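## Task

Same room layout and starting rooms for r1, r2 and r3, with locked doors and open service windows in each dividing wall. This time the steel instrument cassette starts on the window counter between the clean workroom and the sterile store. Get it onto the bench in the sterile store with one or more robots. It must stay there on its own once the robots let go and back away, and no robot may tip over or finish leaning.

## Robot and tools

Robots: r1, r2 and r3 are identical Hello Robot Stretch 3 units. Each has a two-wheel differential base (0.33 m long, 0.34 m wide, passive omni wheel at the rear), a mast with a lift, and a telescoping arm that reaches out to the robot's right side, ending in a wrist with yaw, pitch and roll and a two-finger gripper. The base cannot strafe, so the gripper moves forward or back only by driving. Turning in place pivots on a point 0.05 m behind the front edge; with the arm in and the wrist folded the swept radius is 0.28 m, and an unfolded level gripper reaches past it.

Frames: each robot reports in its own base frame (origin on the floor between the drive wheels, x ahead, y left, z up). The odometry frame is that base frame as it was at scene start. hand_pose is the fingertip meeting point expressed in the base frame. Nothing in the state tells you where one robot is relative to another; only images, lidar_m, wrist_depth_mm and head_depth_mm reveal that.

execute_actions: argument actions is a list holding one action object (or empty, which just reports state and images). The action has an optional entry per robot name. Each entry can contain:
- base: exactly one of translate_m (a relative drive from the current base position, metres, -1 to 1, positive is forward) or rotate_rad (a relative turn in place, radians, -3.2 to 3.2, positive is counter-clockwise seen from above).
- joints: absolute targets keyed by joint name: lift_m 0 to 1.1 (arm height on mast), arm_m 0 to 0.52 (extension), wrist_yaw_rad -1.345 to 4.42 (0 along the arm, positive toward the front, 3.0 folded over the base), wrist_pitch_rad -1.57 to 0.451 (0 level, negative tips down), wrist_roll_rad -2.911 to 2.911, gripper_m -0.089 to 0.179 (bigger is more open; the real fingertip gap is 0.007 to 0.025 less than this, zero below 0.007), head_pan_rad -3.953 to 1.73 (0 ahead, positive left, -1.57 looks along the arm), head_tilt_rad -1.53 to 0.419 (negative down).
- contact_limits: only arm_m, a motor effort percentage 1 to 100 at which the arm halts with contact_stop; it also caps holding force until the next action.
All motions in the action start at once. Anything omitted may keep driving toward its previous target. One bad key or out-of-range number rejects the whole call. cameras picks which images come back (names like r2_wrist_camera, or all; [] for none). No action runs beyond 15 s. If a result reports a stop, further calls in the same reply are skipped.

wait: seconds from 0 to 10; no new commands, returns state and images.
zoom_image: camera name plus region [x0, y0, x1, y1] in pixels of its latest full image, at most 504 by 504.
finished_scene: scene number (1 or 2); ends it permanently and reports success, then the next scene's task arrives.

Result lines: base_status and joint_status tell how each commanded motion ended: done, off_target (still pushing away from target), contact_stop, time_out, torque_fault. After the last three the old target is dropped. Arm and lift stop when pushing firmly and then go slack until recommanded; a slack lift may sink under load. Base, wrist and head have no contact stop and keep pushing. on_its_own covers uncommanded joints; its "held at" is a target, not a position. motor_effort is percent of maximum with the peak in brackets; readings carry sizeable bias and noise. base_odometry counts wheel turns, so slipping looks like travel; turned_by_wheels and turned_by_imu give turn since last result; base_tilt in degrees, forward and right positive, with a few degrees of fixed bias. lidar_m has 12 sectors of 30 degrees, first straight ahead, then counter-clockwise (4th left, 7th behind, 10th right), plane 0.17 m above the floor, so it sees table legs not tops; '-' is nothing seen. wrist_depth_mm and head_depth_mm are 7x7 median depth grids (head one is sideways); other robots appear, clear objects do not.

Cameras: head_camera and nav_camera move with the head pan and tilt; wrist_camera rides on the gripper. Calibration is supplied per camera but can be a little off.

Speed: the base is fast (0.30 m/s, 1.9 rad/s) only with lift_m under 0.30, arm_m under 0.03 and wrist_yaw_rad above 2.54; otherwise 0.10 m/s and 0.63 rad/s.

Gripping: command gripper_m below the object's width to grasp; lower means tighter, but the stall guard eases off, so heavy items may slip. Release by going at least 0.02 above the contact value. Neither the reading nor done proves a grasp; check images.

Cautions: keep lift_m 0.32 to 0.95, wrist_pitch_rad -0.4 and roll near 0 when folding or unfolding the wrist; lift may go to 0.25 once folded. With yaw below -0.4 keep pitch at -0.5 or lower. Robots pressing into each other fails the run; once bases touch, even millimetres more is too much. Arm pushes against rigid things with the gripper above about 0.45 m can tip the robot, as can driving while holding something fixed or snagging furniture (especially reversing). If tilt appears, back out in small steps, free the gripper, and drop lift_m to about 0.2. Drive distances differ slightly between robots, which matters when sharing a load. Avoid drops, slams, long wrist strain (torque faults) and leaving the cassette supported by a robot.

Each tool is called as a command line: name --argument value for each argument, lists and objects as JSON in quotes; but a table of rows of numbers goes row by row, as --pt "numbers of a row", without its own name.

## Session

execute_actions --actions '[{"r3":{"joints":{"head_tilt_rad":-0.5}},"r2":{"joints":{"head_tilt_rad":-0.5}}}]' --cameras '["r3_nav_camera","r2_nav_camera"]'

Scene clock: 0.87 s.
r1.base_odometry: x=+0.000 y=+0.000 heading=+0.000 (m, m, rad; r1's odometry frame)
r1.turned_by_wheels: +0.000 (rad since the last result)
r1.turned_by_imu: +0.000 (rad since the last result)
r1.base_tilt: forward=+0.4 right=-0.5 (deg)
r1.lidar_m: 2.00 3.90 0.81 1.19 1.22 1.23 0.99 0.90 0.91 1.12 1.59 1.60
r1.head_depth_mm: 1856 1855 1855 1830 1836 1840 1829 / 2004 2047 1858 - 2110 2018 2027 / 2185 2303 2087 - 2376 2263 2208 / 1919 2555 2369 2690 2631 2576 2311 / 1981 2945 2966 2930 2945 2882 2284 / 2229 3266 3490 3548 3504 3256 2274 / 2283 3625 3768 - - 3226 2288
r1.base_status: not commanded
r1.joint_positions: lift_m=+0.405 arm_m=+0.001 wrist_yaw_rad=+2.882 wrist_pitch_rad=-0.511 wrist_roll_rad=+0.009 gripper_m=+0.037 head_pan_rad=+0.004 head_tilt_rad=-0.014
r1.joint_status: not commanded
r1.motor_effort: left_wheel=+1(0) right_wheel=+0(0) lift_m=+31(31) arm_m=+0(0) wrist_yaw_rad=+0(0) wrist_pitch_rad=+6(6) wrist_roll_rad=+0(0) gripper_m=+0(0) head_pan_rad=+0(0) head_tilt_rad=+1(1) (%)
r1.hand_pose: x=+0.0332 y=+0.0585 z=+0.3971 quat_wxyz=(+0.267, +0.704, +0.088, +0.652) (m; r1's base frame)
r1.wrist_depth_mm: - - - - - - - / - - - - - - - / 944 - - - - - - / 808 - 837 851 857 877 886 / 694 - 746 729 738 735 756 / 592 600 - 623 642 637 639 / 527 540 - 544 535 550 559
r2.base_odometry: x=+0.000 y=+0.000 heading=+0.000 (m, m, rad; r2's odometry frame)
r2.turned_by_wheels: +0.000 (rad since the last result)
r2.turned_by_imu: +0.000 (rad since the last result)
r2.base_tilt: forward=+0.7 right=+0.1 (deg)
r2.lidar_m: 1.45 1.45 1.72 2.19 2.20 1.62 1.43 1.43 1.69 2.58 2.59 1.65
r2.head_depth_mm: 1386 1521 1678 1882 1994 1574 1309 / 1374 1490 1619 1809 1930 1590 1310 / - - 1597 1742 1879 1593 1321 / - - 1557 1671 1857 1604 1320 / 3943 - 1533 1616 1806 1602 1332 / 3752 - 1479 1567 1738 1597 1330 / 3741 3896 1433 1514 1667 1610 1344
r2.base_status: not commanded
r2.joint_positions: lift_m=+0.367 arm_m=+0.000 wrist_yaw_rad=+2.981 wrist_pitch_rad=-0.513 wrist_roll_rad=+0.011 gripper_m=+0.037 head_pan_rad=-0.014 head_tilt_rad=-0.493
r2.joint_status: all done
r2.motor_effort: left_wheel=+1(0) right_wheel=-1(0) lift_m=+27(27) arm_m=+0(0) wrist_yaw_rad=+1(1) wrist_pitch_rad=+6(6) wrist_roll_rad=+0(1) gripper_m=-1(0) head_pan_rad=+0(0) head_tilt_rad=-5(43) (%)
r2.hand_pose: x=+0.0125 y=+0.0638 z=+0.3585 quat_wxyz=(+0.235, +0.700, +0.123, +0.664) (m; r2's base frame)
r2.wrist_depth_mm: - - - - - - - / - - - - - - - / - - 991 964 942 942 931 / 807 783 787 772 773 768 759 / 677 668 - 649 669 638 632 / 579 572 - 579 - 552 551 / 505 - - - 482 487 478
r3.base_odometry: x=+0.000 y=+0.000 heading=+0.000 (m, m, rad; r3's odometry frame)
r3.turned_by_wheels: +0.000 (rad since the last result)
r3.turned_by_imu: +0.000 (rad since the last result)
r3.base_tilt: forward=-0.4 right=-0.7 (deg)
r3.lidar_m: 0.92 0.92 1.02 1.08 1.08 1.07 0.74 2.16 2.14 1.73 1.72 1.13
r3.head_depth_mm: 914 1008 1130 1277 1472 1522 1271 / 878 965 1074 1207 1375 1487 1275 / 846 925 1022 1145 1295 1451 1285 / 814 889 981 1093 1230 1402 1286 / 786 854 937 1038 1166 1321 1291 / 756 824 899 991 1104 1248 1304 / 733 792 865 950 1052 1179 1274
r3.base_status: not commanded
r3.joint_positions: lift_m=+0.302 arm_m=-0.003 wrist_yaw_rad=+2.892 wrist_pitch_rad=-0.442 wrist_roll_rad=+0.019 gripper_m=+0.037 head_pan_rad=+0.014 head_tilt_rad=-0.493
r3.joint_status: all done
r3.motor_effort: left_wheel=+1(0) right_wheel=+0(1) lift_m=+19(19) arm_m=+0(0) wrist_yaw_rad=+0(1) wrist_pitch_rad=+3(3) wrist_roll_rad=+0(0) gripper_m=-1(1) head_pan_rad=+0(0) head_tilt_rad=-4(40) (%)
r3.hand_pose: x=+0.0334 y=+0.0720 z=+0.3090 quat_wxyz=(+0.241, +0.710, +0.066, +0.659) (m; r3's base frame)
r3.wrist_depth_mm: - 981 - - - 935 744 / - - - - - 942 776 / 812 873 869 886 887 906 800 / 684 - 717 718 721 738 737 / 577 - 610 595 606 617 610 / 504 500 - 512 523 517 527 / - - - 463 454 457 460
pictures: r2_nav_camera (sideways: a quarter turn counterclockwise sets it upright), r3_nav_camera (sideways: a quarter turn counterclockwise sets it upright)
camera_calibration (this result's frames):
r2_nav_camera: T_world_to_cam=[[0.425175, -0.0414694, 0.904161, -1.13127], [-0.0378445, -0.998891, -0.0280181, 0.0879868], [0.90432, -0.0223049, -0.426273, 0.510367], [0, 0, 0, 1]] pos_world=[0.0227817, 0.0523598, 1.24287]
r3_nav_camera: T_world_to_cam=[[0.475525, 0.0141769, 0.879588, -1.10573], [0.0165757, -0.999837, 0.00715384, 0.0425703], [0.879546, 0.0111779, -0.475683, 0.571527], [0, 0, 0, 1]] pos_world=[0.0224135, 0.0518507, 1.24415]
Images, in order (width x height): r2_nav_camera 672x504, r3_nav_camera 672x504.

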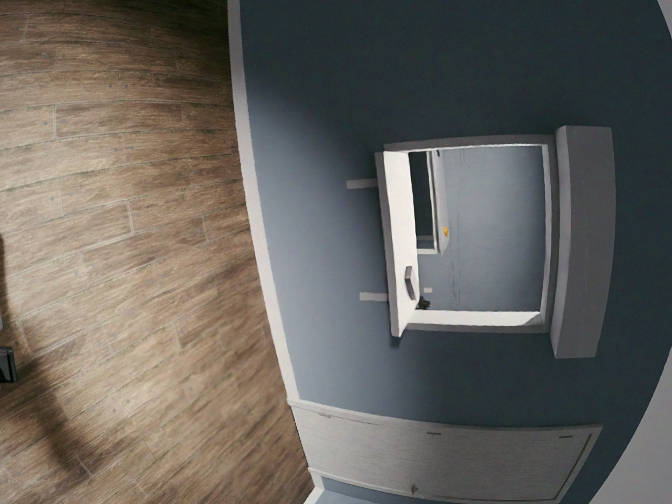

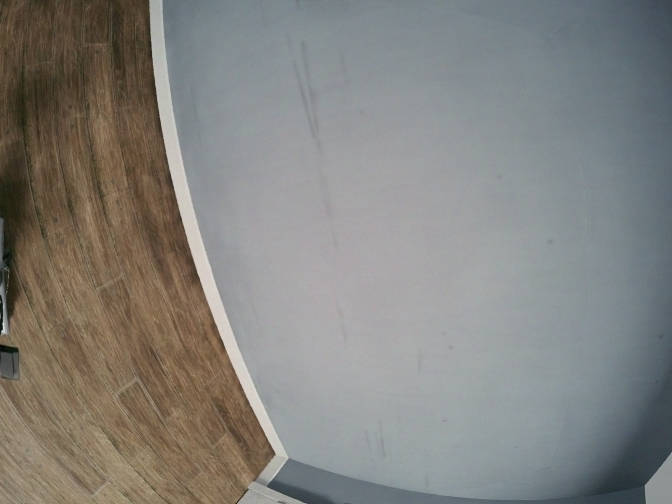

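execute_actions --actions '[{"r3":{"base":{"rotate_rad":-1.3},"joints":{"lift_m":0.25}}}]' --cameras '[]'

execute_actions --actions '[{"r3":{"base":{"translate_m":1.0}}}]' --cameras '[]'

execute_actions --actions '[{"r3":{"base":{"translate_m":0.15}}}]' --cameras '[]'

execute_actions --actions '[{"r3":{"base":{"rotate_rad":1.55},"joints":{"head_pan_rad":-1.9}}}]' --cameras '["r3_nav_camera"]'

Scene clock: 8.03 s.
r1.base_odometry: x=+0.000 y=+0.000 heading=+0.000 (m, m, rad; r1's odometry frame)
r1.turned_by_wheels: +0.000 (rad since the last result)
r1.turned_by_imu: +0.000 (rad since the last result)
r1.base_tilt: forward=+0.3 right=-0.5 (deg)
r1.lidar_m: 2.00 3.90 0.81 1.19 1.22 1.23 0.98 0.90 0.91 1.13 1.59 1.60
r1.head_depth_mm: 1850 1845 1841 1846 1840 1842 1833 / 2005 2093 1842 - 2142 2016 2012 / 2173 2298 2076 - 2379 2262 2217 / 1903 2589 2355 2698 2646 2588 2310 / 2012 2976 2957 2993 2954 2898 2263 / 2247 3320 3494 3507 3481 3224 2272 / 2268 3576 3983 - - 3260 2256
r1.base_status: not commanded
r1.joint_positions: lift_m=+0.405 arm_m=+0.001 wrist_yaw_rad=+2.882 wrist_pitch_rad=-0.511 wrist_roll_rad=+0.009 gripper_m=+0.037 head_pan_rad=+0.004 head_tilt_rad=-0.014
r1.joint_status: not commanded
r1.motor_effort: left_wheel=+0(0) right_wheel=+0(0) lift_m=+31(31) arm_m=-1(0) wrist_yaw_rad=+0(0) wrist_pitch_rad=+6(6) wrist_roll_rad=+0(0) gripper_m=+0(1) head_pan_rad=-1(1) head_tilt_rad=+2(1) (%)
r1.hand_pose: x=+0.0332 y=+0.0585 z=+0.3971 quat_wxyz=(+0.267, +0.704, +0.088, +0.652) (m; r1's base frame)
r1.wrist_depth_mm: - - - - - - - / - - - - - - - / 945 - - - - - - / 813 - 833 862 854 879 900 / 685 - 724 714 744 732 743 / 592 594 - 619 644 635 644 / 530 542 - 549 541 548 558
r2.base_odometry: x=+0.000 y=+0.000 heading=+0.000 (m, m, rad; r2's odometry frame)
r2.turned_by_wheels: +0.000 (rad since the last result)
r2.turned_by_imu: +0.000 (rad since the last result)
r2.base_tilt: forward=+0.8 right=+0.0 (deg)
r2.lidar_m: 1.45 1.45 1.71 2.19 2.19 1.62 1.43 1.43 1.69 2.58 2.59 1.65
r2.head_depth_mm: 1384 1524 1685 1882 2003 1581 1309 / 1372 1488 1635 1801 1944 1588 1317 / - - 1594 1733 1899 1590 1319 / - - 1555 1675 1839 1601 1323 / 3938 - 1520 1623 1804 1597 1330 / 3846 - 1474 1565 1742 1607 1333 / 3698 3982 1427 1509 1683 1617 1329
r2.base_status: not commanded
r2.joint_positions: lift_m=+0.367 arm_m=+0.000 wrist_yaw_rad=+2.981 wrist_pitch_rad=-0.513 wrist_roll_rad=+0.011 gripper_m=+0.037 head_pan_rad=-0.014 head_tilt_rad=-0.493
r2.joint_status: not commanded
r2.motor_effort: left_wheel=+1(0) right_wheel=+0(1) lift_m=+27(27) arm_m=+0(0) wrist_yaw_rad=+1(0) wrist_pitch_rad=+6(6) wrist_roll_rad=+0(1) gripper_m=-1(0) head_pan_rad=+0(0) head_tilt_rad=-4(3) (%)
r2.hand_pose: x=+0.0125 y=+0.0638 z=+0.3585 quat_wxyz=(+0.235, +0.700, +0.123, +0.664) (m; r2's base frame)
r2.wrist_depth_mm: - - - - - - - / - - - - - - - / - 998 978 970 947 939 922 / 801 799 783 785 774 764 762 / 676 658 - 652 664 641 638 / 579 566 - 577 - 551 548 / 504 - - - 484 481 472
r3.base_odometry: x=+0.000 y=+0.000 heading=-1.300 (m, m, rad; r3's odometry frame)
r3.turned_by_wheels: -1.300 (rad since the last result)
r3.turned_by_imu: -1.319 (rad since the last result)
r3.base_tilt: forward=-0.4 right=-0.8 (deg)
r3.lidar_m: 1.72 1.43 0.98 0.92 0.94 1.15 1.08 1.10 1.07 0.75 2.72 1.86
r3.head_depth_mm: 1521 1678 1859 2089 1892 1518 1268 / 1504 1657 1835 2049 1904 1523 1273 / 1494 1639 1817 2030 1919 1543 1282 / 1460 1602 1770 1981 1935 1540 1287 / 1455 1588 1760 1952 1951 1546 1294 / 1444 1572 1733 1929 1952 1562 1303 / 1419 1550 1713 1917 1974 1574 1308
r3.base_status: done
r3.joint_positions: lift_m=+0.250 arm_m=-0.003 wrist_yaw_rad=+2.892 wrist_pitch_rad=-0.443 wrist_roll_rad=+0.019 gripper_m=+0.037 head_pan_rad=+0.014 head_tilt_rad=-0.494
r3.joint_status: all done
r3.motor_effort: left_wheel=+5(18) right_wheel=-5(10) lift_m=+13(14) arm_m=+0(0) wrist_yaw_rad=+0(0) wrist_pitch_rad=+4(4) wrist_roll_rad=+0(0) gripper_m=-1(1) head_pan_rad=+0(0) head_tilt_rad=-4(4) (%)
r3.hand_pose: x=+0.0334 y=+0.0719 z=+0.2574 quat_wxyz=(+0.241, +0.710, +0.066, +0.659) (m; r3's base frame)
r3.wrist_depth_mm: - 847 917 955 - - - / - 899 930 959 - - - / 714 781 751 776 788 802 822 / 604 - 624 631 642 648 662 / 505 - 532 530 527 540 541 / - - - 443 452 461 461 / - - - 405 397 403 406
pictures: none
No camera images: the call's "cameras" was empty. Leave "cameras" out to get every camera's image.

Scene clock: 13.07 s.
r1.base_odometry: x=+0.000 y=+0.000 heading=+0.000 (m, m, rad; r1's odometry frame)
r1.turned_by_wheels: +0.000 (rad since the last result)
r1.turned_by_imu: +0.000 (rad since the last result)
r1.base_tilt: forward=+0.4 right=-0.5 (deg)
r1.lidar_m: 2.01 3.89 0.81 1.19 1.22 1.23 0.98 0.90 0.91 1.13 1.59 1.60
r1.head_depth_mm: 1850 1861 1852 1855 1854 1835 1846 / 2017 2044 1858 - 2147 2010 2018 / 2169 2284 2059 - 2408 2251 2218 / 1928 2613 2371 2664 2635 2535 2316 / 2028 2960 2957 2957 2972 2952 2305 / 2240 3323 3451 3503 3468 3230 2274 / 2262 3547 - 3982 3971 3302 2250
r1.base_status: not commanded
r1.joint_positions: lift_m=+0.405 arm_m=+0.001 wrist_yaw_rad=+2.882 wrist_pitch_rad=-0.511 wrist_roll_rad=+0.009 gripper_m=+0.037 head_pan_rad=+0.004 head_tilt_rad=-0.014
r1.joint_status: not commanded
r1.motor_effort: left_wheel=+1(1) right_wheel=+0(0) lift_m=+31(31) arm_m=+0(0) wrist_yaw_rad=+0(0) wrist_pitch_rad=+6(6) wrist_roll_rad=+0(0) gripper_m=-1(0) head_pan_rad=-1(0) head_tilt_rad=+1(1) (%)
r1.hand_pose: x=+0.0332 y=+0.0585 z=+0.3971 quat_wxyz=(+0.267, +0.704, +0.088, +0.652) (m; r1's base frame)
r1.wrist_depth_mm: - - - - - - - / - - - - - - - / 952 - - - - - - / 796 - 850 850 855 880 908 / 683 - 721 730 743 735 741 / 598 595 - 619 650 630 648 / 529 546 - 545 539 563 565
r2.base_odometry: x=+0.000 y=+0.000 heading=+0.000 (m, m, rad; r2's odometry frame)
r2.turned_by_wheels: +0.000 (rad since the last result)
r2.turned_by_imu: +0.000 (rad since the last result)
r2.base_tilt: forward=+0.7 right=+0.1 (deg)
r2.lidar_m: 1.45 1.45 1.71 2.19 2.19 1.62 1.43 1.43 1.69 2.58 2.59 1.64
r2.head_depth_mm: 1382 1508 1682 1880 1986 1584 1304 / 1376 1491 1621 1814 1927 1582 1314 / - - 1603 1751 1889 1588 1320 / 3982 - 1560 1677 1841 1602 1326 / 3908 - 1537 1624 1801 1604 1325 / 3813 - 1479 1562 1738 1617 1335 / 3815 3913 1427 1514 1678 1616 1340
r2.base_status: not commanded
r2.joint_positions: lift_m=+0.367 arm_m=+0.000 wrist_yaw_rad=+2.981 wrist_pitch_rad=-0.513 wrist_roll_rad=+0.011 gripper_m=+0.037 head_pan_rad=-0.014 head_tilt_rad=-0.493
r2.joint_status: not commanded
r2.motor_effort: left_wheel=+0(1) right_wheel=+0(1) lift_m=+28(27) arm_m=+0(0) wrist_yaw_rad=+1(1) wrist_pitch_rad=+6(6) wrist_roll_rad=+1(0) gripper_m=+0(1) head_pan_rad=+0(0) head_tilt_rad=-5(4) (%)
r2.hand_pose: x=+0.0125 y=+0.0638 z=+0.3585 quat_wxyz=(+0.235, +0.700, +0.123, +0.664) (m; r2's base frame)
r2.wrist_depth_mm: - - - - - - - / - - - - - - - / - - 979 988 941 936 929 / 802 810 783 775 757 767 744 / 685 661 - 660 661 634 634 / 578 570 - 577 - 545 548 / 504 - - - 483 484 485
r3.base_odometry: x=+0.268 y=-0.963 heading=-1.300 (m, m, rad; r3's odometry frame)
r3.turned_by_wheels: +0.000 (rad since the last result)
r3.turned_by_imu: +0.000 (rad since the last result)
r3.base_tilt: forward=-0.5 right=-0.8 (deg)
r3.lidar_m: 0.72 0.74 0.95 1.01 1.02 1.32 2.08 1.31 2.34 3.76 1.16 0.79
r3.head_depth_mm: 621 682 756 846 967 1115 1236 / 616 677 747 836 948 1097 1233 / 584 641 709 792 905 1041 1213 / 588 644 710 784 895 1030 1201 / 582 636 701 768 882 1011 1192 / 575 630 694 771 868 997 1168 / 571 622 685 762 858 982 1147
r3.base_status: done
r3.joint_positions: lift_m=+0.250 arm_m=-0.003 wrist_yaw_rad=+2.892 wrist_pitch_rad=-0.443 wrist_roll_rad=+0.019 gripper_m=+0.037 head_pan_rad=+0.014 head_tilt_rad=-0.495
r3.joint_status: not commanded
r3.motor_effort: left_wheel=+5(19) right_wheel=-5(8) lift_m=+13(13) arm_m=+0(0) wrist_yaw_rad=+0(0) wrist_pitch_rad=+4(4) wrist_roll_rad=+0(0) gripper_m=-1(0) head_pan_rad=+0(0) head_tilt_rad=-3(4) (%)
r3.hand_pose: x=+0.0334 y=+0.0719 z=+0.2573 quat_wxyz=(+0.241, +0.710, +0.066, +0.659) (m; r3's base frame)
r3.wrist_depth_mm: - 900 967 - - 852 673 / - 968 985 - - 911 682 / 718 783 771 778 780 806 697 / 606 - 618 621 639 645 654 / 507 - 539 528 540 539 545 / - - - 450 455 456 463 / - - - 407 397 401 405
pictures: none
No camera images: the call's "cameras" was empty. Leave "cameras" out to get every camera's image.

Scene clock: 15.00 s.
r1.base_odometry: x=+0.000 y=+0.000 heading=+0.000 (m, m, rad; r1's odometry frame)
r1.turned_by_wheels: +0.000 (rad since the last result)
r1.turned_by_imu: +0.000 (rad since the last result)
r1.base_tilt: forward=+0.4 right=-0.5 (deg)
r1.lidar_m: 2.00 3.90 0.80 1.19 1.22 1.23 0.98 0.90 0.91 1.12 1.59 1.60
r1.head_depth_mm: 1866 1843 1852 1856 1841 1824 1829 / 2002 2054 1863 - 2124 2022 2041 / 2178 2303 2058 - 2396 2290 2203 / 1916 2583 2353 2658 2638 2570 2307 / 2010 2984 2982 2947 2943 2944 2303 / 2258 3276 3495 3489 3529 3241 2297 / 2278 3600 3895 3984 3982 3253 2274
r1.base_status: not commanded
r1.joint_positions: lift_m=+0.405 arm_m=+0.001 wrist_yaw_rad=+2.882 wrist_pitch_rad=-0.511 wrist_roll_rad=+0.009 gripper_m=+0.037 head_pan_rad=+0.004 head_tilt_rad=-0.014
r1.joint_status: not commanded
r1.motor_effort: left_wheel=+1(1) right_wheel=+0(0) lift_m=+31(31) arm_m=-1(0) wrist_yaw_rad=+1(1) wrist_pitch_rad=+6(6) wrist_roll_rad=+0(0) gripper_m=-1(0) head_pan_rad=+0(1) head_tilt_rad=+1(1) (%)
r1.hand_pose: x=+0.0332 y=+0.0585 z=+0.3971 quat_wxyz=(+0.267, +0.704, +0.088, +0.652) (m; r1's base frame)
r1.wrist_depth_mm: - - - - - - - / - - - - - - - / 947 - - - - - - / 799 - 840 861 869 882 895 / 695 - 719 715 754 736 741 / 595 596 - 615 652 637 647 / 524 539 - 545 538 559 561
r2.base_odometry: x=+0.000 y=+0.000 heading=+0.000 (m, m, rad; r2's odometry frame)
r2.turned_by_wheels: +0.000 (rad since the last result)
r2.turned_by_imu: +0.000 (rad since the last result)
r2.base_tilt: forward=+0.7 right=+0.0 (deg)
r2.lidar_m: 1.45 1.45 1.71 2.19 2.19 1.63 1.43 1.43 1.69 2.58 2.58 1.65
r2.head_depth_mm: 1383 1506 1659 1880 2019 1579 1313 / 1373 1492 1622 1811 1938 1582 1316 / - - 1600 1735 1891 1600 1321 / - - 1555 1676 1847 1602 1322 / 3948 - 1535 1621 1803 1604 1317 / 3895 - 1478 1565 1742 1606 1331 / 3740 3911 1431 1510 1675 1617 1339
r2.base_status: not commanded
r2.joint_positions: lift_m=+0.367 arm_m=+0.000 wrist_yaw_rad=+2.981 wrist_pitch_rad=-0.513 wrist_roll_rad=+0.011 gripper_m=+0.037 head_pan_rad=-0.014 head_tilt_rad=-0.493
r2.joint_status: not commanded
r2.motor_effort: left_wheel=+0(1) right_wheel=-1(0) lift_m=+27(27) arm_m=+0(0) wrist_yaw_rad=+1(0) wrist_pitch_rad=+6(6) wrist_roll_rad=+1(0) gripper_m=-1(1) head_pan_rad=+0(0) head_tilt_rad=-5(4) (%)
r2.hand_pose: x=+0.0125 y=+0.0638 z=+0.3585 quat_wxyz=(+0.235, +0.700, +0.123, +0.664) (m; r2's base frame)
r2.wrist_depth_mm: - - - - - - - / - - - - - - - / - 992 980 953 962 938 906 / 807 809 793 773 774 749 754 / 678 672 - 652 657 636 622 / 577 569 - 575 - 557 543 / 507 - - - 484 481 482
r3.base_odometry: x=+0.308 y=-1.108 heading=-1.300 (m, m, rad; r3's odometry frame)
r3.turned_by_wheels: +0.000 (rad since the last result)
r3.turned_by_imu: +0.000 (rad since the last result)
r3.base_tilt: forward=-0.4 right=-0.8 (deg)
r3.lidar_m: 0.57 0.58 0.75 1.02 1.04 1.34 2.23 1.43 2.43 3.44 0.92 0.63
r3.head_depth_mm: 487 535 593 661 755 873 1041 / 465 515 571 647 732 859 1016 / 456 501 553 619 698 800 949 / 456 499 551 614 695 799 945 / 451 495 545 607 686 787 924 / 448 490 540 599 676 773 907 / 443 484 532 592 666 762 893
r3.base_status: done
r3.joint_positions: lift_m=+0.250 arm_m=-0.003 wrist_yaw_rad=+2.892 wrist_pitch_rad=-0.444 wrist_roll_rad=+0.019 gripper_m=+0.037 head_pan_rad=+0.014 head_tilt_rad=-0.495
r3.joint_status: not commanded
r3.motor_effort: left_wheel=+4(18) right_wheel=-4(9) lift_m=+13(12) arm_m=+0(0) wrist_yaw_rad=+1(0) wrist_pitch_rad=+4(4) wrist_roll_rad=+0(0) gripper_m=+0(0) head_pan_rad=+0(0) head_tilt_rad=-3(3) (%)
r3.hand_pose: x=+0.0334 y=+0.0718 z=+0.2573 quat_wxyz=(+0.241, +0.710, +0.066, +0.659) (m; r3's base frame)
r3.wrist_depth_mm: - 914 981 - - 683 529 / - 983 - - 952 708 532 / 706 786 761 781 798 722 545 / 599 - 616 633 636 637 566 / 511 - 535 538 534 536 538 / - - - 448 455 457 462 / - - - 408 402 400 404
pictures: none
No camera images: the call's "cameras" was empty. Leave "cameras" out to get every camera's image.

Scene clock: 17.33 s.
r1.base_odometry: x=+0.000 y=+0.000 heading=+0.000 (m, m, rad; r1's odometry frame)
r1.turned_by_wheels: +0.000 (rad since the last result)
r1.turned_by_imu: +0.000 (rad since the last result)
r1.base_tilt: forward=+0.3 right=-0.5 (deg)
r1.lidar_m: 2.01 3.90 0.81 1.19 1.22 1.23 0.99 0.90 0.91 1.12 1.59 1.60
r1.head_depth_mm: 1860 1844 1845 1847 1856 1830 1849 / 2009 2057 1849 - 2102 2034 2016 / 2202 2289 2093 - 2367 2261 2206 / 1927 2639 2371 2666 2614 2538 2312 / 2027 3008 2987 2929 2944 2917 2320 / 2217 3284 3498 3478 3469 3210 2274 / 2282 3650 3899 - - 3262 2251
r1.base_status: not commanded
r1.joint_positions: lift_m=+0.405 arm_m=+0.001 wrist_yaw_rad=+2.882 wrist_pitch_rad=-0.511 wrist_roll_rad=+0.009 gripper_m=+0.037 head_pan_rad=+0.004 head_tilt_rad=-0.014
r1.joint_status: not commanded
r1.motor_effort: left_wheel=+1(1) right_wheel=+0(0) lift_m=+31(31) arm_m=-1(0) wrist_yaw_rad=+0(0) wrist_pitch_rad=+6(6) wrist_roll_rad=+0(0) gripper_m=-2(1) head_pan_rad=-1(0) head_tilt_rad=+1(1) (%)
r1.hand_pose: x=+0.0332 y=+0.0585 z=+0.3971 quat_wxyz=(+0.267, +0.704, +0.088, +0.652) (m; r1's base frame)
r1.wrist_depth_mm: - - - - - - - / - - - - - - - / 958 - - - - - - / 809 - 833 848 884 885 897 / 691 - 716 716 756 746 744 / 599 599 - 620 648 630 642 / 534 539 - 547 540 553 562
r2.base_odometry: x=+0.000 y=+0.000 heading=+0.000 (m, m, rad; r2's odometry frame)
r2.turned_by_wheels: +0.000 (rad since the last result)
r2.turned_by_imu: +0.000 (rad since the last result)
r2.base_tilt: forward=+0.8 right=+0.2 (deg)
r2.lidar_m: 1.45 1.45 1.71 2.19 2.19 1.62 1.43 1.43 1.69 2.58 2.59 1.64
r2.head_depth_mm: 1382 1519 1683 1871 1991 1576 1311 / 1373 1500 1622 1810 1937 1583 1316 / - - 1599 1746 1897 1591 1311 / - - 1560 1685 1859 1592 1321 / 3955 - 1529 1615 1812 1603 1326 / 3831 - 1477 1563 1736 1613 1328 / 3755 3951 1431 1511 1678 1616 1334
r2.base_status: not commanded
r2.joint_positions: lift_m=+0.367 arm_m=+0.000 wrist_yaw_rad=+2.981 wrist_pitch_rad=-0.513 wrist_roll_rad=+0.011 gripper_m=+0.037 head_pan_rad=-0.014 head_tilt_rad=-0.493
r2.joint_status: not commanded
r2.motor_effort: left_wheel=+0(0) right_wheel=+0(0) lift_m=+26(27) arm_m=+0(0) wrist_yaw_rad=+1(1) wrist_pitch_rad=+6(6) wrist_roll_rad=+0(0) gripper_m=+1(0) head_pan_rad=+0(0) head_tilt_rad=-4(4) (%)
r2.hand_pose: x=+0.0125 y=+0.0638 z=+0.3585 quat_wxyz=(+0.235, +0.700, +0.123, +0.664) (m; r2's base frame)
r2.wrist_depth_mm: - - - - - - - / - - - - - - - / - 990 989 970 953 939 912 / 810 795 787 781 766 756 753 / 680 674 - 646 672 640 627 / 577 575 - 575 - 550 545 / 501 - - - 489 483 482
r3.base_odometry: x=+0.308 y=-1.108 heading=+0.250 (m, m, rad; r3's odometry frame)
r3.turned_by_wheels: +1.550 (rad since the last result)
r3.turned_by_imu: +1.574 (rad since the last result)
r3.base_tilt: forward=-0.5 right=-0.7 (deg)
r3.lidar_m: 1.02 1.03 1.32 2.23 2.26 2.43 3.75 0.94 0.63 0.57 0.58 0.74
r3.head_depth_mm: 619 684 766 871 1008 1201 1267 / 587 648 719 810 929 1091 1230 / 558 613 677 758 862 996 1166 / 532 581 639 711 799 916 1064 / 508 553 602 658 722 815 933 / 470 501 545 604 673 762 872 / 444 484 529 579 639 714 807
r3.base_status: done
r3.joint_positions: lift_m=+0.250 arm_m=-0.003 wrist_yaw_rad=+2.892 wrist_pitch_rad=-0.444 wrist_roll_rad=+0.019 gripper_m=+0.037 head_pan_rad=-1.893 head_tilt_rad=-0.495
r3.joint_status: all done
r3.motor_effort: left_wheel=-4(13) right_wheel=+3(13) lift_m=+13(13) arm_m=-1(1) wrist_yaw_rad=+1(1) wrist_pitch_rad=+4(4) wrist_roll_rad=+0(0) gripper_m=-1(1) head_pan_rad=-2(33) head_tilt_rad=-3(3) (%)
r3.hand_pose: x=+0.0334 y=+0.0718 z=+0.2573 quat_wxyz=(+0.241, +0.710, +0.066, +0.659) (m; r3's base frame)
r3.wrist_depth_mm: - - - - - - 922 / - 989 - - - - 928 / 715 772 759 765 785 803 831 / 597 - 621 630 632 637 655 / 509 - 532 523 532 537 538 / - - - 446 457 458 467 / - - - 403 396 398 406
pictures: r3_nav_camera (sideways: a quarter turn counterclockwise sets it upright)
camera_calibration (this result's frames):
r3_nav_camera: T_world_to_cam=[[-0.143724, -0.45497, 0.878832, -1.10097], [-0.94948, 0.313748, 0.00714905, 0.0484695], [-0.278984, -0.833406, -0.477077, 0.580408], [0, 0, 0, 1]] pos_world=[0.0497102, -0.0323986, 1.24412]
Images, in order (width x height): r3_nav_camera 672x504.

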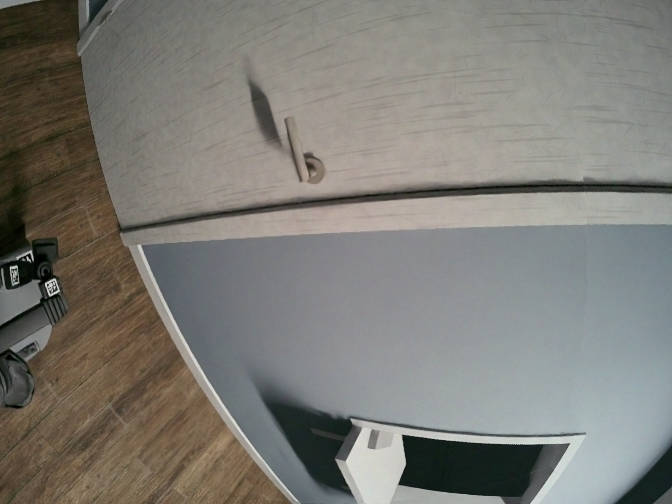

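execute_actions --actions '[{"r3":{"base":{"rotate_rad":0.14}}}]' --cameras '[]'

execute_actions --actions '[{"r3":{"base":{"translate_m":-0.95},"joints":{"head_pan_rad":-1.57,"head_tilt_rad":-0.6}}}]' --cameras '["r3_head_camera"]'

execute_actions --actions '[{"r3":{"joints":{"lift_m":0.9,"wrist_pitch_rad":-0.4}}}]' --cameras '[]'

execute_actions --actions '[{"r3":{"joints":{"lift_m":1.09,"wrist_yaw_rad":0,"gripper_m":0.17}}}]' --cameras '[]'

Scene clock: 23.57 s.
r1.base_odometry: x=+0.000 y=+0.000 heading=+0.000 (m, m, rad; r1's odometry frame)
r1.turned_by_wheels: +0.000 (rad since the last result)
r1.turned_by_imu: +0.000 (rad since the last result)
r1.base_tilt: forward=+0.3 right=-0.5 (deg)
r1.lidar_m: 2.01 3.89 0.81 1.19 1.22 1.23 0.99 0.90 0.91 1.12 1.59 1.60
r1.head_depth_mm: 1849 1850 1844 1851 1847 1849 1834 / 2015 2061 1871 - 2105 2026 2041 / 2175 2292 2100 - 2400 2256 2191 / 1922 2602 2374 2673 2637 2555 2293 / 2019 3009 2999 2983 2960 2911 2320 / 2255 3311 3504 3478 3579 3239 2278 / 2267 3574 3933 - 3955 3319 2285
r1.base_status: not commanded
r1.joint_positions: lift_m=+0.405 arm_m=+0.001 wrist_yaw_rad=+2.882 wrist_pitch_rad=-0.511 wrist_roll_rad=+0.009 gripper_m=+0.037 head_pan_rad=+0.004 head_tilt_rad=-0.014
r1.joint_status: not commanded
r1.motor_effort: left_wheel=+0(1) right_wheel=+0(0) lift_m=+31(31) arm_m=-1(1) wrist_yaw_rad=+0(0) wrist_pitch_rad=+6(6) wrist_roll_rad=+0(0) gripper_m=+0(0) head_pan_rad=+0(1) head_tilt_rad=+1(1) (%)
r1.hand_pose: x=+0.0332 y=+0.0585 z=+0.3971 quat_wxyz=(+0.267, +0.704, +0.088, +0.652) (m; r1's base frame)
r1.wrist_depth_mm: - - - - - - - / - - - - - - - / 934 - - - - - - / 828 - 855 850 874 881 910 / 686 - 734 726 735 738 744 / 592 597 - 622 653 634 642 / 528 538 - 546 535 556 566
r2.base_odometry: x=+0.000 y=+0.000 heading=+0.000 (m, m, rad; r2's odometry frame)
r2.turned_by_wheels: +0.000 (rad since the last result)
r2.turned_by_imu: +0.000 (rad since the last result)
r2.base_tilt: forward=+0.8 right=+0.1 (deg)
r2.lidar_m: 1.45 1.45 1.71 2.19 2.19 1.62 1.43 1.43 1.68 2.58 2.58 1.65
r2.head_depth_mm: 1382 1510 1676 1879 1977 1580 1307 / 1381 1492 1623 1805 1933 1588 1318 / - - 1598 1737 1873 1588 1317 / - - 1569 1675 1852 1608 1324 / - - 1536 1617 1811 1600 1328 / 3849 - 1486 1568 1729 1616 1333 / 3699 3958 1428 1502 1679 1618 1338
r2.base_status: not commanded
r2.joint_positions: lift_m=+0.367 arm_m=+0.000 wrist_yaw_rad=+2.981 wrist_pitch_rad=-0.513 wrist_roll_rad=+0.011 gripper_m=+0.037 head_pan_rad=-0.014 head_tilt_rad=-0.493
r2.joint_status: not commanded
r2.motor_effort: left_wheel=+0(0) right_wheel=-1(1) lift_m=+26(27) arm_m=+0(0) wrist_yaw_rad=+0(1) wrist_pitch_rad=+6(6) wrist_roll_rad=+1(0) gripper_m=+0(0) head_pan_rad=+0(0) head_tilt_rad=-4(4) (%)
r2.hand_pose: x=+0.0125 y=+0.0638 z=+0.3585 quat_wxyz=(+0.235, +0.700, +0.123, +0.664) (m; r2's base frame)
r2.wrist_depth_mm: - - - - - - - / - - - - - - - / - - 989 955 953 938 912 / 820 808 791 776 768 759 751 / 673 658 - 661 667 636 619 / 575 577 - 579 - 548 543 / 505 - - - 487 488 481
r3.base_odometry: x=+0.308 y=-1.108 heading=+0.390 (m, m, rad; r3's odometry frame)
r3.turned_by_wheels: +0.140 (rad since the last result)
r3.turned_by_imu: +0.142 (rad since the last result)
r3.base_tilt: forward=-0.5 right=-0.9 (deg)
r3.lidar_m: 1.02 1.07 1.50 2.23 2.04 2.44 2.05 0.81 0.58 0.57 0.60 0.84
r3.head_depth_mm: 553 609 680 768 882 1036 1208 / 535 588 651 733 836 973 1160 / 517 568 629 700 796 919 1089 / 499 537 591 656 731 842 973 / 460 503 553 619 699 796 927 / 455 496 543 600 669 758 875 / 442 481 525 577 642 724 829
r3.base_status: done
r3.joint_positions: lift_m=+0.250 arm_m=-0.003 wrist_yaw_rad=+2.892 wrist_pitch_rad=-0.444 wrist_roll_rad=+0.019 gripper_m=+0.037 head_pan_rad=-1.893 head_tilt_rad=-0.495
r3.joint_status: not commanded
r3.motor_effort: left_wheel=-5(16) right_wheel=+3(10) lift_m=+13(13) arm_m=+0(0) wrist_yaw_rad=+0(1) wrist_pitch_rad=+4(4) wrist_roll_rad=+0(0) gripper_m=-1(1) head_pan_rad=-2(2) head_tilt_rad=-3(2) (%)
r3.hand_pose: x=+0.0334 y=+0.0718 z=+0.2573 quat_wxyz=(+0.241, +0.710, +0.066, +0.659) (m; r3's base frame)
r3.wrist_depth_mm: - - - - - - - / - - - - - - 994 / 703 793 772 776 781 812 825 / 599 - 626 626 637 650 663 / 509 - 534 529 536 529 540 / - - - 450 461 456 466 / - - - 407 402 407 407
pictures: none
No camera images: the call's "cameras" was empty. Leave "cameras" out to get every camera's image.

Scene clock: 28.37 s.
r1.base_odometry: x=+0.000 y=+0.000 heading=+0.000 (m, m, rad; r1's odometry frame)
r1.turned_by_wheels: +0.000 (rad since the last result)
r1.turned_by_imu: +0.000 (rad since the last result)
r1.base_tilt: forward=+0.4 right=-0.5 (deg)
r1.lidar_m: 2.01 3.90 0.81 1.19 1.22 1.23 0.98 0.90 0.91 1.12 1.59 1.60
r1.head_depth_mm: 1846 1858 1844 1858 1859 1826 1840 / 2000 2027 1846 - 2118 2032 2015 / 2191 2275 2067 - 2361 2288 2202 / 1920 2607 2343 2719 2621 2553 2308 / 2039 3022 2919 2981 2978 2899 2299 / 2249 3258 3495 3511 3441 3294 2275 / 2260 3623 3975 3936 - 3331 2260
r1.base_status: not commanded
r1.joint_positions: lift_m=+0.405 arm_m=+0.001 wrist_yaw_rad=+2.882 wrist_pitch_rad=-0.511 wrist_roll_rad=+0.009 gripper_m=+0.037 head_pan_rad=+0.004 head_tilt_rad=-0.014
r1.joint_status: not commanded
r1.motor_effort: left_wheel=+0(0) right_wheel=+0(0) lift_m=+31(31) arm_m=-1(0) wrist_yaw_rad=+0(0) wrist_pitch_rad=+6(6) wrist_roll_rad=+0(0) gripper_m=+0(1) head_pan_rad=+0(0) head_tilt_rad=+1(1) (%)
r1.hand_pose: x=+0.0332 y=+0.0585 z=+0.3971 quat_wxyz=(+0.267, +0.704, +0.088, +0.652) (m; r1's base frame)
r1.wrist_depth_mm: - - - - - - - / - - - - - - - / 961 - - - - - - / 816 - 845 850 872 885 902 / 694 - 734 721 747 736 748 / 597 591 - 627 637 634 647 / 530 541 - 554 538 558 558
r2.base_odometry: x=+0.000 y=+0.000 heading=+0.000 (m, m, rad; r2's odometry frame)
r2.turned_by_wheels: +0.000 (rad since the last result)
r2.turned_by_imu: +0.000 (rad since the last result)
r2.base_tilt: forward=+0.8 right=-0.1 (deg)
r2.lidar_m: 1.45 1.45 1.71 2.19 2.19 1.62 1.43 1.43 1.69 2.58 2.58 1.64
r2.head_depth_mm: 1387 1516 1672 1878 2010 1589 1308 / 1369 1491 1617 1811 1934 1601 1317 / - - 1607 1741 1890 1589 1320 / 3891 - 1558 1674 1838 1592 1321 / 3866 - 1525 1617 1803 1604 1325 / 3780 - 1479 1566 1743 1610 1331 / 3717 3921 1431 1509 1685 1603 1332
r2.base_status: not commanded
r2.joint_positions: lift_m=+0.367 arm_m=+0.000 wrist_yaw_rad=+2.981 wrist_pitch_rad=-0.513 wrist_roll_rad=+0.011 gripper_m=+0.037 head_pan_rad=-0.014 head_tilt_rad=-0.493
r2.joint_status: not commanded
r2.motor_effort: left_wheel=+0(0) right_wheel=+0(0) lift_m=+27(27) arm_m=+0(0) wrist_yaw_rad=+0(0) wrist_pitch_rad=+6(6) wrist_roll_rad=+0(1) gripper_m=-1(0) head_pan_rad=+0(1) head_tilt_rad=-4(4) (%)
r2.hand_pose: x=+0.0125 y=+0.0638 z=+0.3585 quat_wxyz=(+0.235, +0.700, +0.123, +0.664) (m; r2's base frame)
r2.wrist_depth_mm: - - - - - - - / - - - - - - - / - 994 993 958 939 945 912 / 818 799 786 776 773 761 746 / 669 673 - 658 663 636 633 / 569 561 - 573 - 556 547 / 502 - - - 488 482 480
r3.base_odometry: x=-0.571 y=-1.469 heading=+0.390 (m, m, rad; r3's odometry frame)
r3.turned_by_wheels: +0.000 (rad since the last result)
r3.turned_by_imu: +0.002 (rad since the last result)
r3.base_tilt: forward=-0.3 right=-0.8 (deg)
r3.lidar_m: 1.97 2.07 1.36 1.35 1.72 2.88 1.93 0.77 0.58 0.56 0.58 0.82
r3.head_depth_mm: 3132 3276 2417 706 579 907 1121 / 3275 3404 2773 689 583 906 1126 / 3379 3487 2957 669 571 905 1130 / 3089 3472 2994 699 573 905 1139 / 3127 3420 895 677 594 904 1143 / 453 499 552 642 752 905 1140 / 448 499 562 643 754 904 1136
r3.base_status: done
r3.joint_positions: lift_m=+0.250 arm_m=-0.003 wrist_yaw_rad=+2.892 wrist_pitch_rad=-0.444 wrist_roll_rad=+0.019 gripper_m=+0.037 head_pan_rad=-1.577 head_tilt_rad=-0.592
r3.joint_status: all done
r3.motor_effort: left_wheel=-4(18) right_wheel=+3(5) lift_m=+13(13) arm_m=+0(0) wrist_yaw_rad=+1(0) wrist_pitch_rad=+4(5) wrist_roll_rad=+0(0) gripper_m=-1(1) head_pan_rad=+2(17) head_tilt_rad=-4(17) (%)
r3.hand_pose: x=+0.0334 y=+0.0718 z=+0.2573 quat_wxyz=(+0.241, +0.710, +0.066, +0.659) (m; r3's base frame)
r3.wrist_depth_mm: - - - - - - - / - 999 - - - - - / 706 769 764 779 771 797 820 / 601 - 612 632 639 637 654 / 508 - 538 530 533 529 545 / - - - 450 457 460 463 / - - - 407 391 399 406
pictures: r3_head_camera (sideways: a quarter turn clockwise sets it upright)
camera_calibration (this result's frames):
r3_head_camera: T_world_to_cam=[[0.0566062, 0.585422, -0.80875, 1.07541], [0.998345, -0.0414463, 0.039875, -0.0612469], [-0.010176, -0.809669, -0.586799, 0.724572], [0, 0, 0, 1]] pos_world=[0.00764411, -0.0454416, 1.29736]
Images, in order (width x height): r3_head_camera 896x504.

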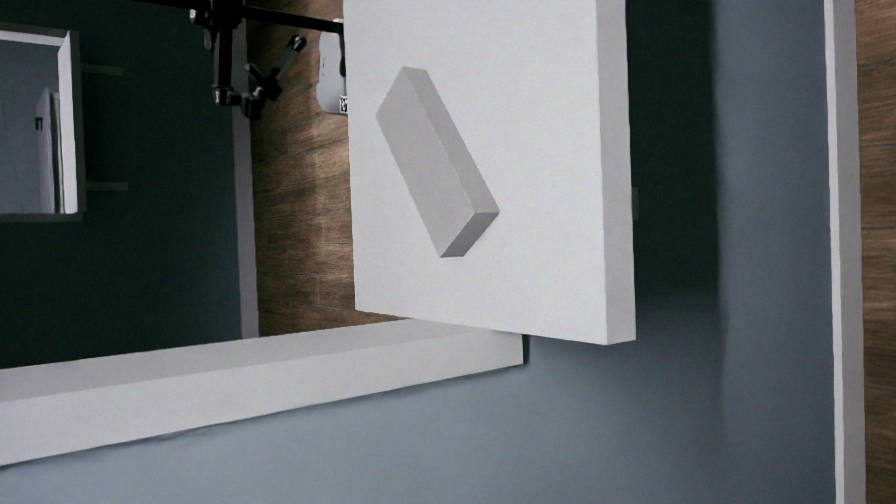

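Scene clock: 35.10 s.
r1.base_odometry: x=+0.000 y=+0.000 heading=+0.000 (m, m, rad; r1's odometry frame)
r1.turned_by_wheels: +0.000 (rad since the last result)
r1.turned_by_imu: +0.000 (rad since the last result)
r1.base_tilt: forward=+0.4 right=-0.5 (deg)
r1.lidar_m: 2.01 3.89 0.81 1.19 1.22 1.23 0.99 0.90 0.91 1.12 1.59 1.60
r1.head_depth_mm: 1857 1818 1856 1860 1848 1830 1852 / 2018 2047 1868 - 2149 2033 2016 / 2175 2262 2071 - 2388 2285 2242 / 1906 2623 2378 2651 2635 2546 2292 / 1997 2926 2967 2951 2958 2911 2303 / 2256 3261 3446 3507 3547 3260 2267 / 2255 3590 - 3999 - 3228 2259
r1.base_status: not commanded
r1.joint_positions: lift_m=+0.405 arm_m=+0.001 wrist_yaw_rad=+2.882 wrist_pitch_rad=-0.511 wrist_roll_rad=+0.009 gripper_m=+0.037 head_pan_rad=+0.004 head_tilt_rad=-0.014
r1.joint_status: not commanded
r1.motor_effort: left_wheel=+1(1) right_wheel=+0(0) lift_m=+31(31) arm_m=-1(0) wrist_yaw_rad=+0(0) wrist_pitch_rad=+5(6) wrist_roll_rad=+0(0) gripper_m=+0(1) head_pan_rad=+0(1) head_tilt_rad=+1(0) (%)
r1.hand_pose: x=+0.0332 y=+0.0585 z=+0.3971 quat_wxyz=(+0.267, +0.704, +0.088, +0.652) (m; r1's base frame)
r1.wrist_depth_mm: - - - - - - - / - - - - - - - / 967 - - - - - - / 813 - 832 856 887 895 896 / 688 - 725 728 744 723 748 / 602 599 - 621 644 629 642 / 529 537 - 546 541 563 568
r2.base_odometry: x=+0.000 y=+0.000 heading=+0.000 (m, m, rad; r2's odometry frame)
r2.turned_by_wheels: +0.000 (rad since the last result)
r2.turned_by_imu: +0.000 (rad since the last result)
r2.base_tilt: forward=+0.9 right=+0.1 (deg)
r2.lidar_m: 1.45 1.45 1.72 2.19 2.20 1.63 1.43 1.43 1.69 2.59 2.58 1.65
r2.head_depth_mm: 1379 1516 1676 1878 1988 1584 1308 / 1380 1486 1619 1811 1929 1595 1311 / - - 1590 1739 1890 1587 1315 / 3895 3420 1561 1674 1863 1595 1323 / 3934 3570 1528 1616 1815 1605 1333 / 3858 - 1475 1557 1740 1599 1333 / 3778 3991 1433 1511 1679 1607 1340
r2.base_status: not commanded
r2.joint_positions: lift_m=+0.367 arm_m=+0.000 wrist_yaw_rad=+2.981 wrist_pitch_rad=-0.513 wrist_roll_rad=+0.011 gripper_m=+0.037 head_pan_rad=-0.014 head_tilt_rad=-0.493
r2.joint_status: not commanded
r2.motor_effort: left_wheel=-1(0) right_wheel=+0(1) lift_m=+26(27) arm_m=+0(0) wrist_yaw_rad=+0(1) wrist_pitch_rad=+6(6) wrist_roll_rad=+0(0) gripper_m=+0(1) head_pan_rad=+0(0) head_tilt_rad=-4(4) (%)
r2.hand_pose: x=+0.0125 y=+0.0638 z=+0.3585 quat_wxyz=(+0.235, +0.700, +0.123, +0.664) (m; r2's base frame)
r2.wrist_depth_mm: - - - - - - - / - - - - - - - / - - 988 969 972 952 920 / 807 806 787 778 767 756 747 / 670 663 - 643 666 645 620 / 579 569 - 580 - 550 553 / 504 - - - 485 482 481
r3.base_odometry: x=-0.571 y=-1.469 heading=+0.390 (m, m, rad; r3's odometry frame)
r3.turned_by_wheels: +0.000 (rad since the last result)
r3.turned_by_imu: +0.001 (rad since the last result)
r3.base_tilt: forward=-0.5 right=-0.9 (deg)
r3.lidar_m: 1.97 2.07 1.36 1.35 1.72 2.87 1.93 0.76 0.57 0.56 0.59 0.82
r3.head_depth_mm: 3169 3335 2423 707 570 - - / 3258 3411 2799 687 583 855 - / 3317 3492 2942 669 586 856 - / 3089 3477 2955 698 573 843 - / 3098 3393 900 678 594 856 - / 454 498 552 643 753 905 1141 / 448 498 562 642 753 903 1137
r3.base_status: not commanded
r3.joint_positions: lift_m=+0.900 arm_m=-0.003 wrist_yaw_rad=+2.892 wrist_pitch_rad=-0.422 wrist_roll_rad=+0.019 gripper_m=+0.037 head_pan_rad=-1.577 head_tilt_rad=-0.592
r3.joint_status: all done
r3.motor_effort: left_wheel=-4(3) right_wheel=+3(3) lift_m=+23(24) arm_m=+0(0) wrist_yaw_rad=+1(1) wrist_pitch_rad=+6(8) wrist_roll_rad=+0(0) gripper_m=-1(1) head_pan_rad=+2(2) head_tilt_rad=-5(5) (%)
r3.hand_pose: x=+0.0340 y=+0.0745 z=+0.9114 quat_wxyz=(+0.234, +0.710, +0.059, +0.661) (m; r3's base frame)
r3.wrist_depth_mm: - - - - - - - / - - - - - - - / - - - - - - - / - - - - - - - / - - - - - - - / - - - - - - - / - - - - - - -
pictures: none
No camera images: the call's "cameras" was empty. Leave "cameras" out to get every camera's image.

Scene clock: 37.67 s.
r1.base_odometry: x=+0.000 y=+0.000 heading=+0.000 (m, m, rad; r1's odometry frame)
r1.turned_by_wheels: +0.000 (rad since the last result)
r1.turned_by_imu: +0.000 (rad since the last result)
r1.base_tilt: forward=+0.4 right=-0.5 (deg)
r1.lidar_m: 2.01 3.89 0.81 1.19 1.22 1.23 0.99 0.90 0.91 1.12 1.59 1.60
r1.head_depth_mm: 1867 1856 1853 1847 1858 1849 1832 / 2019 2054 1865 - 2149 2029 2010 / 2186 2279 2077 - 2404 2277 2189 / 1911 2577 2373 2664 2631 2600 2304 / 2017 2982 2939 2953 2997 2907 2304 / 2237 3251 3501 3554 3467 3202 2260 / 2264 3582 3936 3955 3967 3246 2265
r1.base_status: not commanded
r1.joint_positions: lift_m=+0.405 arm_m=+0.001 wrist_yaw_rad=+2.882 wrist_pitch_rad=-0.511 wrist_roll_rad=+0.009 gripper_m=+0.037 head_pan_rad=+0.004 head_tilt_rad=-0.014
r1.joint_status: not commanded
r1.motor_effort: left_wheel=+0(1) right_wheel=+0(0) lift_m=+31(31) arm_m=-1(1) wrist_yaw_rad=+0(0) wrist_pitch_rad=+6(6) wrist_roll_rad=+0(0) gripper_m=+0(0) head_pan_rad=+0(0) head_tilt_rad=+2(1) (%)
r1.hand_pose: x=+0.0332 y=+0.0585 z=+0.3971 quat_wxyz=(+0.267, +0.704, +0.088, +0.652) (m; r1's base frame)
r1.wrist_depth_mm: - - - - - - - / - - - - - - - / 969 - - - - - - / 814 - 840 844 860 889 881 / 694 - 738 726 739 732 746 / 601 597 - 613 648 634 643 / 530 536 - 550 540 562 566
r2.base_odometry: x=+0.000 y=+0.000 heading=+0.000 (m, m, rad; r2's odometry frame)
r2.turned_by_wheels: +0.000 (rad since the last result)
r2.turned_by_imu: +0.000 (rad since the last result)
r2.base_tilt: forward=+0.8 right=+0.1 (deg)
r2.lidar_m: 1.45 1.45 1.71 2.19 2.19 1.62 1.43 1.43 1.69 2.59 2.59 1.64
r2.head_depth_mm: 1388 1517 1690 1891 1998 1588 1311 / 1372 1493 1620 1809 1946 1589 1315 / - - 1600 1748 1891 1590 1319 / 2051 - 1555 1684 1855 1595 1324 / 3844 - 1528 1614 1806 1611 1330 / 3867 - 1484 1565 1739 1615 1334 / 3772 3950 1427 1515 1675 1614 1334
r2.base_status: not commanded
r2.joint_positions: lift_m=+0.367 arm_m=+0.000 wrist_yaw_rad=+2.981 wrist_pitch_rad=-0.513 wrist_roll_rad=+0.011 gripper_m=+0.037 head_pan_rad=-0.014 head_tilt_rad=-0.493
r2.joint_status: not commanded
r2.motor_effort: left_wheel=+0(1) right_wheel=+0(0) lift_m=+27(27) arm_m=+0(0) wrist_yaw_rad=+1(1) wrist_pitch_rad=+6(6) wrist_roll_rad=+0(0) gripper_m=+1(0) head_pan_rad=+0(0) head_tilt_rad=-5(4) (%)
r2.hand_pose: x=+0.0125 y=+0.0638 z=+0.3585 quat_wxyz=(+0.235, +0.700, +0.123, +0.664) (m; r2's base frame)
r2.wrist_depth_mm: - - - - - - - / - - - - - - - / - - 959 958 952 966 931 / 803 792 798 779 777 758 748 / 675 677 - 650 673 634 635 / 571 570 - 574 - 554 549 / 503 - - - 486 483 481
r3.base_odometry: x=-0.571 y=-1.469 heading=+0.390 (m, m, rad; r3's odometry frame)
r3.turned_by_wheels: +0.000 (rad since the last result)
r3.turned_by_imu: +0.000 (rad since the last result)
r3.base_tilt: forward=-0.4 right=-0.8 (deg)
r3.lidar_m: 1.97 2.07 1.35 1.35 1.73 2.88 1.93 0.76 0.57 0.56 0.59 0.82
r3.head_depth_mm: - - - - - 936 1120 / - - - - - 963 1123 / - - - - - 934 1134 / 3100 - 2831 - 572 908 1137 / 3126 3414 895 673 594 905 1140 / 454 498 552 656 752 905 1138 / 448 499 562 643 752 906 1142
r3.base_status: not commanded
r3.joint_positions: lift_m=+1.090 arm_m=-0.003 wrist_yaw_rad=+0.002 wrist_pitch_rad=-0.422 wrist_roll_rad=+0.019 gripper_m=+0.170 head_pan_rad=-1.577 head_tilt_rad=-0.592
r3.joint_status: all done
r3.motor_effort: left_wheel=-5(5) right_wheel=+3(3) lift_m=+23(23) arm_m=+0(1) wrist_yaw_rad=-1(3) wrist_pitch_rad=+6(6) wrist_roll_rad=+0(0) gripper_m=-1(95) head_pan_rad=+3(3) head_tilt_rad=-5(4) (%)
r3.hand_pose: x=-0.0211 y=-0.3664 z=+1.1015 quat_wxyz=(+0.685, +0.147, -0.697, -0.149) (m; r3's base frame)
r3.wrist_depth_mm: 303 296 357 - - - - / 334 327 368 - - - - / 365 362 378 - - - - / 408 404 403 606 616 631 651 / 458 452 461 471 495 535 521 / - 532 463 427 438 426 442 / 633 613 381 376 379 383 383
pictures: none
No camera images: the call's "cameras" was empty. Leave "cameras" out to get every camera's image.

execute_actions --actions '[{"r3":{"base":{"translate_m":-0.07},"joints":{"wrist_pitch_rad":-1.5,"wrist_roll_rad":0.97,"arm_m":0.46}}}]' --cameras '["r3_wrist_camera"]'

Scene clock: 45.37 s.
r1.base_odometry: x=+0.000 y=+0.000 heading=+0.000 (m, m, rad; r1's odometry frame)
r1.turned_by_wheels: +0.000 (rad since the last result)
r1.turned_by_imu: +0.000 (rad since the last result)
r1.base_tilt: forward=+0.3 right=-0.5 (deg)
r1.lidar_m: 2.02 3.90 0.81 1.19 1.22 1.23 0.99 0.90 0.91 1.12 1.59 1.60
r1.head_depth_mm: 1868 1849 1851 1846 1848 1833 1823 / 2011 2014 1849 - 2120 2025 2053 / 2179 2301 2097 - 2386 2250 2201 / 1919 2589 2371 2671 2574 2532 2283 / 1994 2999 2981 2977 2963 2914 2283 / 2261 3276 3464 3503 3522 3251 2257 / 2252 3648 - - - 3225 2247
r1.base_status: not commanded
r1.joint_positions: lift_m=+0.405 arm_m=+0.001 wrist_yaw_rad=+2.882 wrist_pitch_rad=-0.511 wrist_roll_rad=+0.009 gripper_m=+0.037 head_pan_rad=+0.004 head_tilt_rad=-0.014
r1.joint_status: not commanded
r1.motor_effort: left_wheel=+0(1) right_wheel=+0(0) lift_m=+31(31) arm_m=-1(0) wrist_yaw_rad=+0(0) wrist_pitch_rad=+6(6) wrist_roll_rad=+0(0) gripper_m=-1(1) head_pan_rad=-1(0) head_tilt_rad=+1(1) (%)
r1.hand_pose: x=+0.0332 y=+0.0585 z=+0.3971 quat_wxyz=(+0.267, +0.704, +0.088, +0.652) (m; r1's base frame)
r1.wrist_depth_mm: - - - - - - - / - - - - - - - / 949 - - - - - - / 817 - 848 866 874 895 895 / 696 - 724 714 756 739 745 / 601 590 - 616 655 639 641 / 533 542 - 554 541 556 561
r2.base_odometry: x=+0.000 y=+0.000 heading=+0.000 (m, m, rad; r2's odometry frame)
r2.turned_by_wheels: +0.000 (rad since the last result)
r2.turned_by_imu: +0.001 (rad since the last result)
r2.base_tilt: forward=+0.7 right=+0.1 (deg)
r2.lidar_m: 1.44 1.45 1.72 2.19 2.20 1.62 1.43 1.43 1.69 2.59 2.59 1.65
r2.head_depth_mm: 1388 1512 1680 1870 1994 1586 1313 / 1373 1493 1613 1821 1950 1589 1314 / - - 1597 1749 1882 1597 1318 / 3864 - 1555 1672 1852 1600 1319 / 3865 - 1526 1628 1816 1608 1327 / 3813 - 1477 1562 1745 1611 1329 / 3709 3993 1429 1516 1666 1627 1339
r2.base_status: not commanded
r2.joint_positions: lift_m=+0.367 arm_m=+0.000 wrist_yaw_rad=+2.981 wrist_pitch_rad=-0.513 wrist_roll_rad=+0.011 gripper_m=+0.037 head_pan_rad=-0.014 head_tilt_rad=-0.493
r2.joint_status: not commanded
r2.motor_effort: left_wheel=+0(1) right_wheel=+0(0) lift_m=+27(26) arm_m=+0(0) wrist_yaw_rad=+0(1) wrist_pitch_rad=+6(6) wrist_roll_rad=+0(0) gripper_m=+0(1) head_pan_rad=+0(0) head_tilt_rad=-4(5) (%)
r2.hand_pose: x=+0.0125 y=+0.0638 z=+0.3585 quat_wxyz=(+0.235, +0.700, +0.123, +0.664) (m; r2's base frame)
r2.wrist_depth_mm: - - - - - - - / - - - - - - - / - 992 996 971 942 958 933 / 816 808 806 784 774 756 756 / 681 668 - 649 669 641 624 / 574 572 - 582 - 544 538 / 509 - - - 489 484 476
r3.base_odometry: x=-0.635 y=-1.496 heading=+0.390 (m, m, rad; r3's odometry frame)
r3.turned_by_wheels: +0.000 (rad since the last result)
r3.turned_by_imu: +0.001 (rad since the last result)
r3.base_tilt: forward=-0.5 right=-0.7 (deg)
r3.lidar_m: 2.04 2.14 1.37 1.97 2.07 2.80 1.92 0.76 0.57 0.56 0.58 0.82
r3.head_depth_mm: 3137 3285 2531 704 579 903 1122 / 3247 3370 2554 711 581 906 1131 / - 3519 2929 689 570 903 1130 / - - 2844 671 572 901 1133 / 3099 3475 3004 704 577 900 1135 / 3097 3397 2639 682 581 901 1135 / 501 503 556 639 747 900 1134
r3.base_status: done
r3.joint_positions: lift_m=+1.090 arm_m=+0.460 wrist_yaw_rad=+0.000 wrist_pitch_rad=-1.493 wrist_roll_rad=+0.965 gripper_m=+0.170 head_pan_rad=-1.577 head_tilt_rad=-0.593
r3.joint_status: all done
r3.motor_effort: left_wheel=-4(12) right_wheel=+3(4) lift_m=+24(23) arm_m=+3(2) wrist_yaw_rad=+1(3) wrist_pitch_rad=-2(7) wrist_roll_rad=+3(5) gripper_m=+0(0) head_pan_rad=+3(3) head_tilt_rad=-5(5) (%)
r3.hand_pose: x=-0.0216 y=-0.6003 z=+0.9710 quat_wxyz=(+0.219, +0.203, -0.700, -0.649) (m; r3's base frame)
r3.wrist_depth_mm: - 261 257 225 250 246 244 / 270 267 263 228 256 250 250 / 277 272 267 233 262 258 254 / 285 278 276 238 267 263 260 / - 286 281 244 275 270 266 / - 291 290 252 280 279 - / 224 264 295 294 286 286 -
pictures: r3_wrist_camera
camera_calibration (this result's frames):
r3_wrist_camera: T_world_to_cam=[[-0.595189, 0.802061, -0.0494873, 0.508275], [0.786912, 0.594213, 0.166375, 0.234262], [0.162849, 0.0600826, -0.98482, 1.15905], [0, 0, 0, 1]] pos_world=[-0.0705739, -0.616507, 1.12763]
Images, in order (width x height): r3_wrist_camera 644x364.

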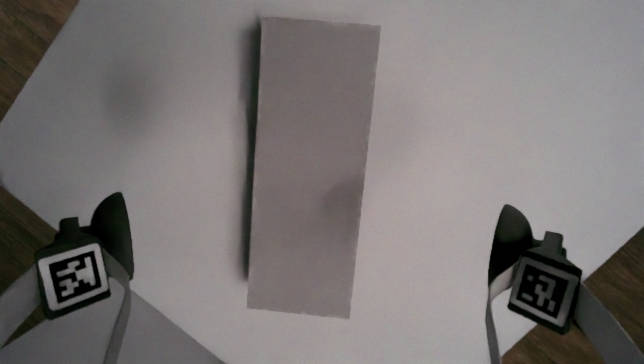

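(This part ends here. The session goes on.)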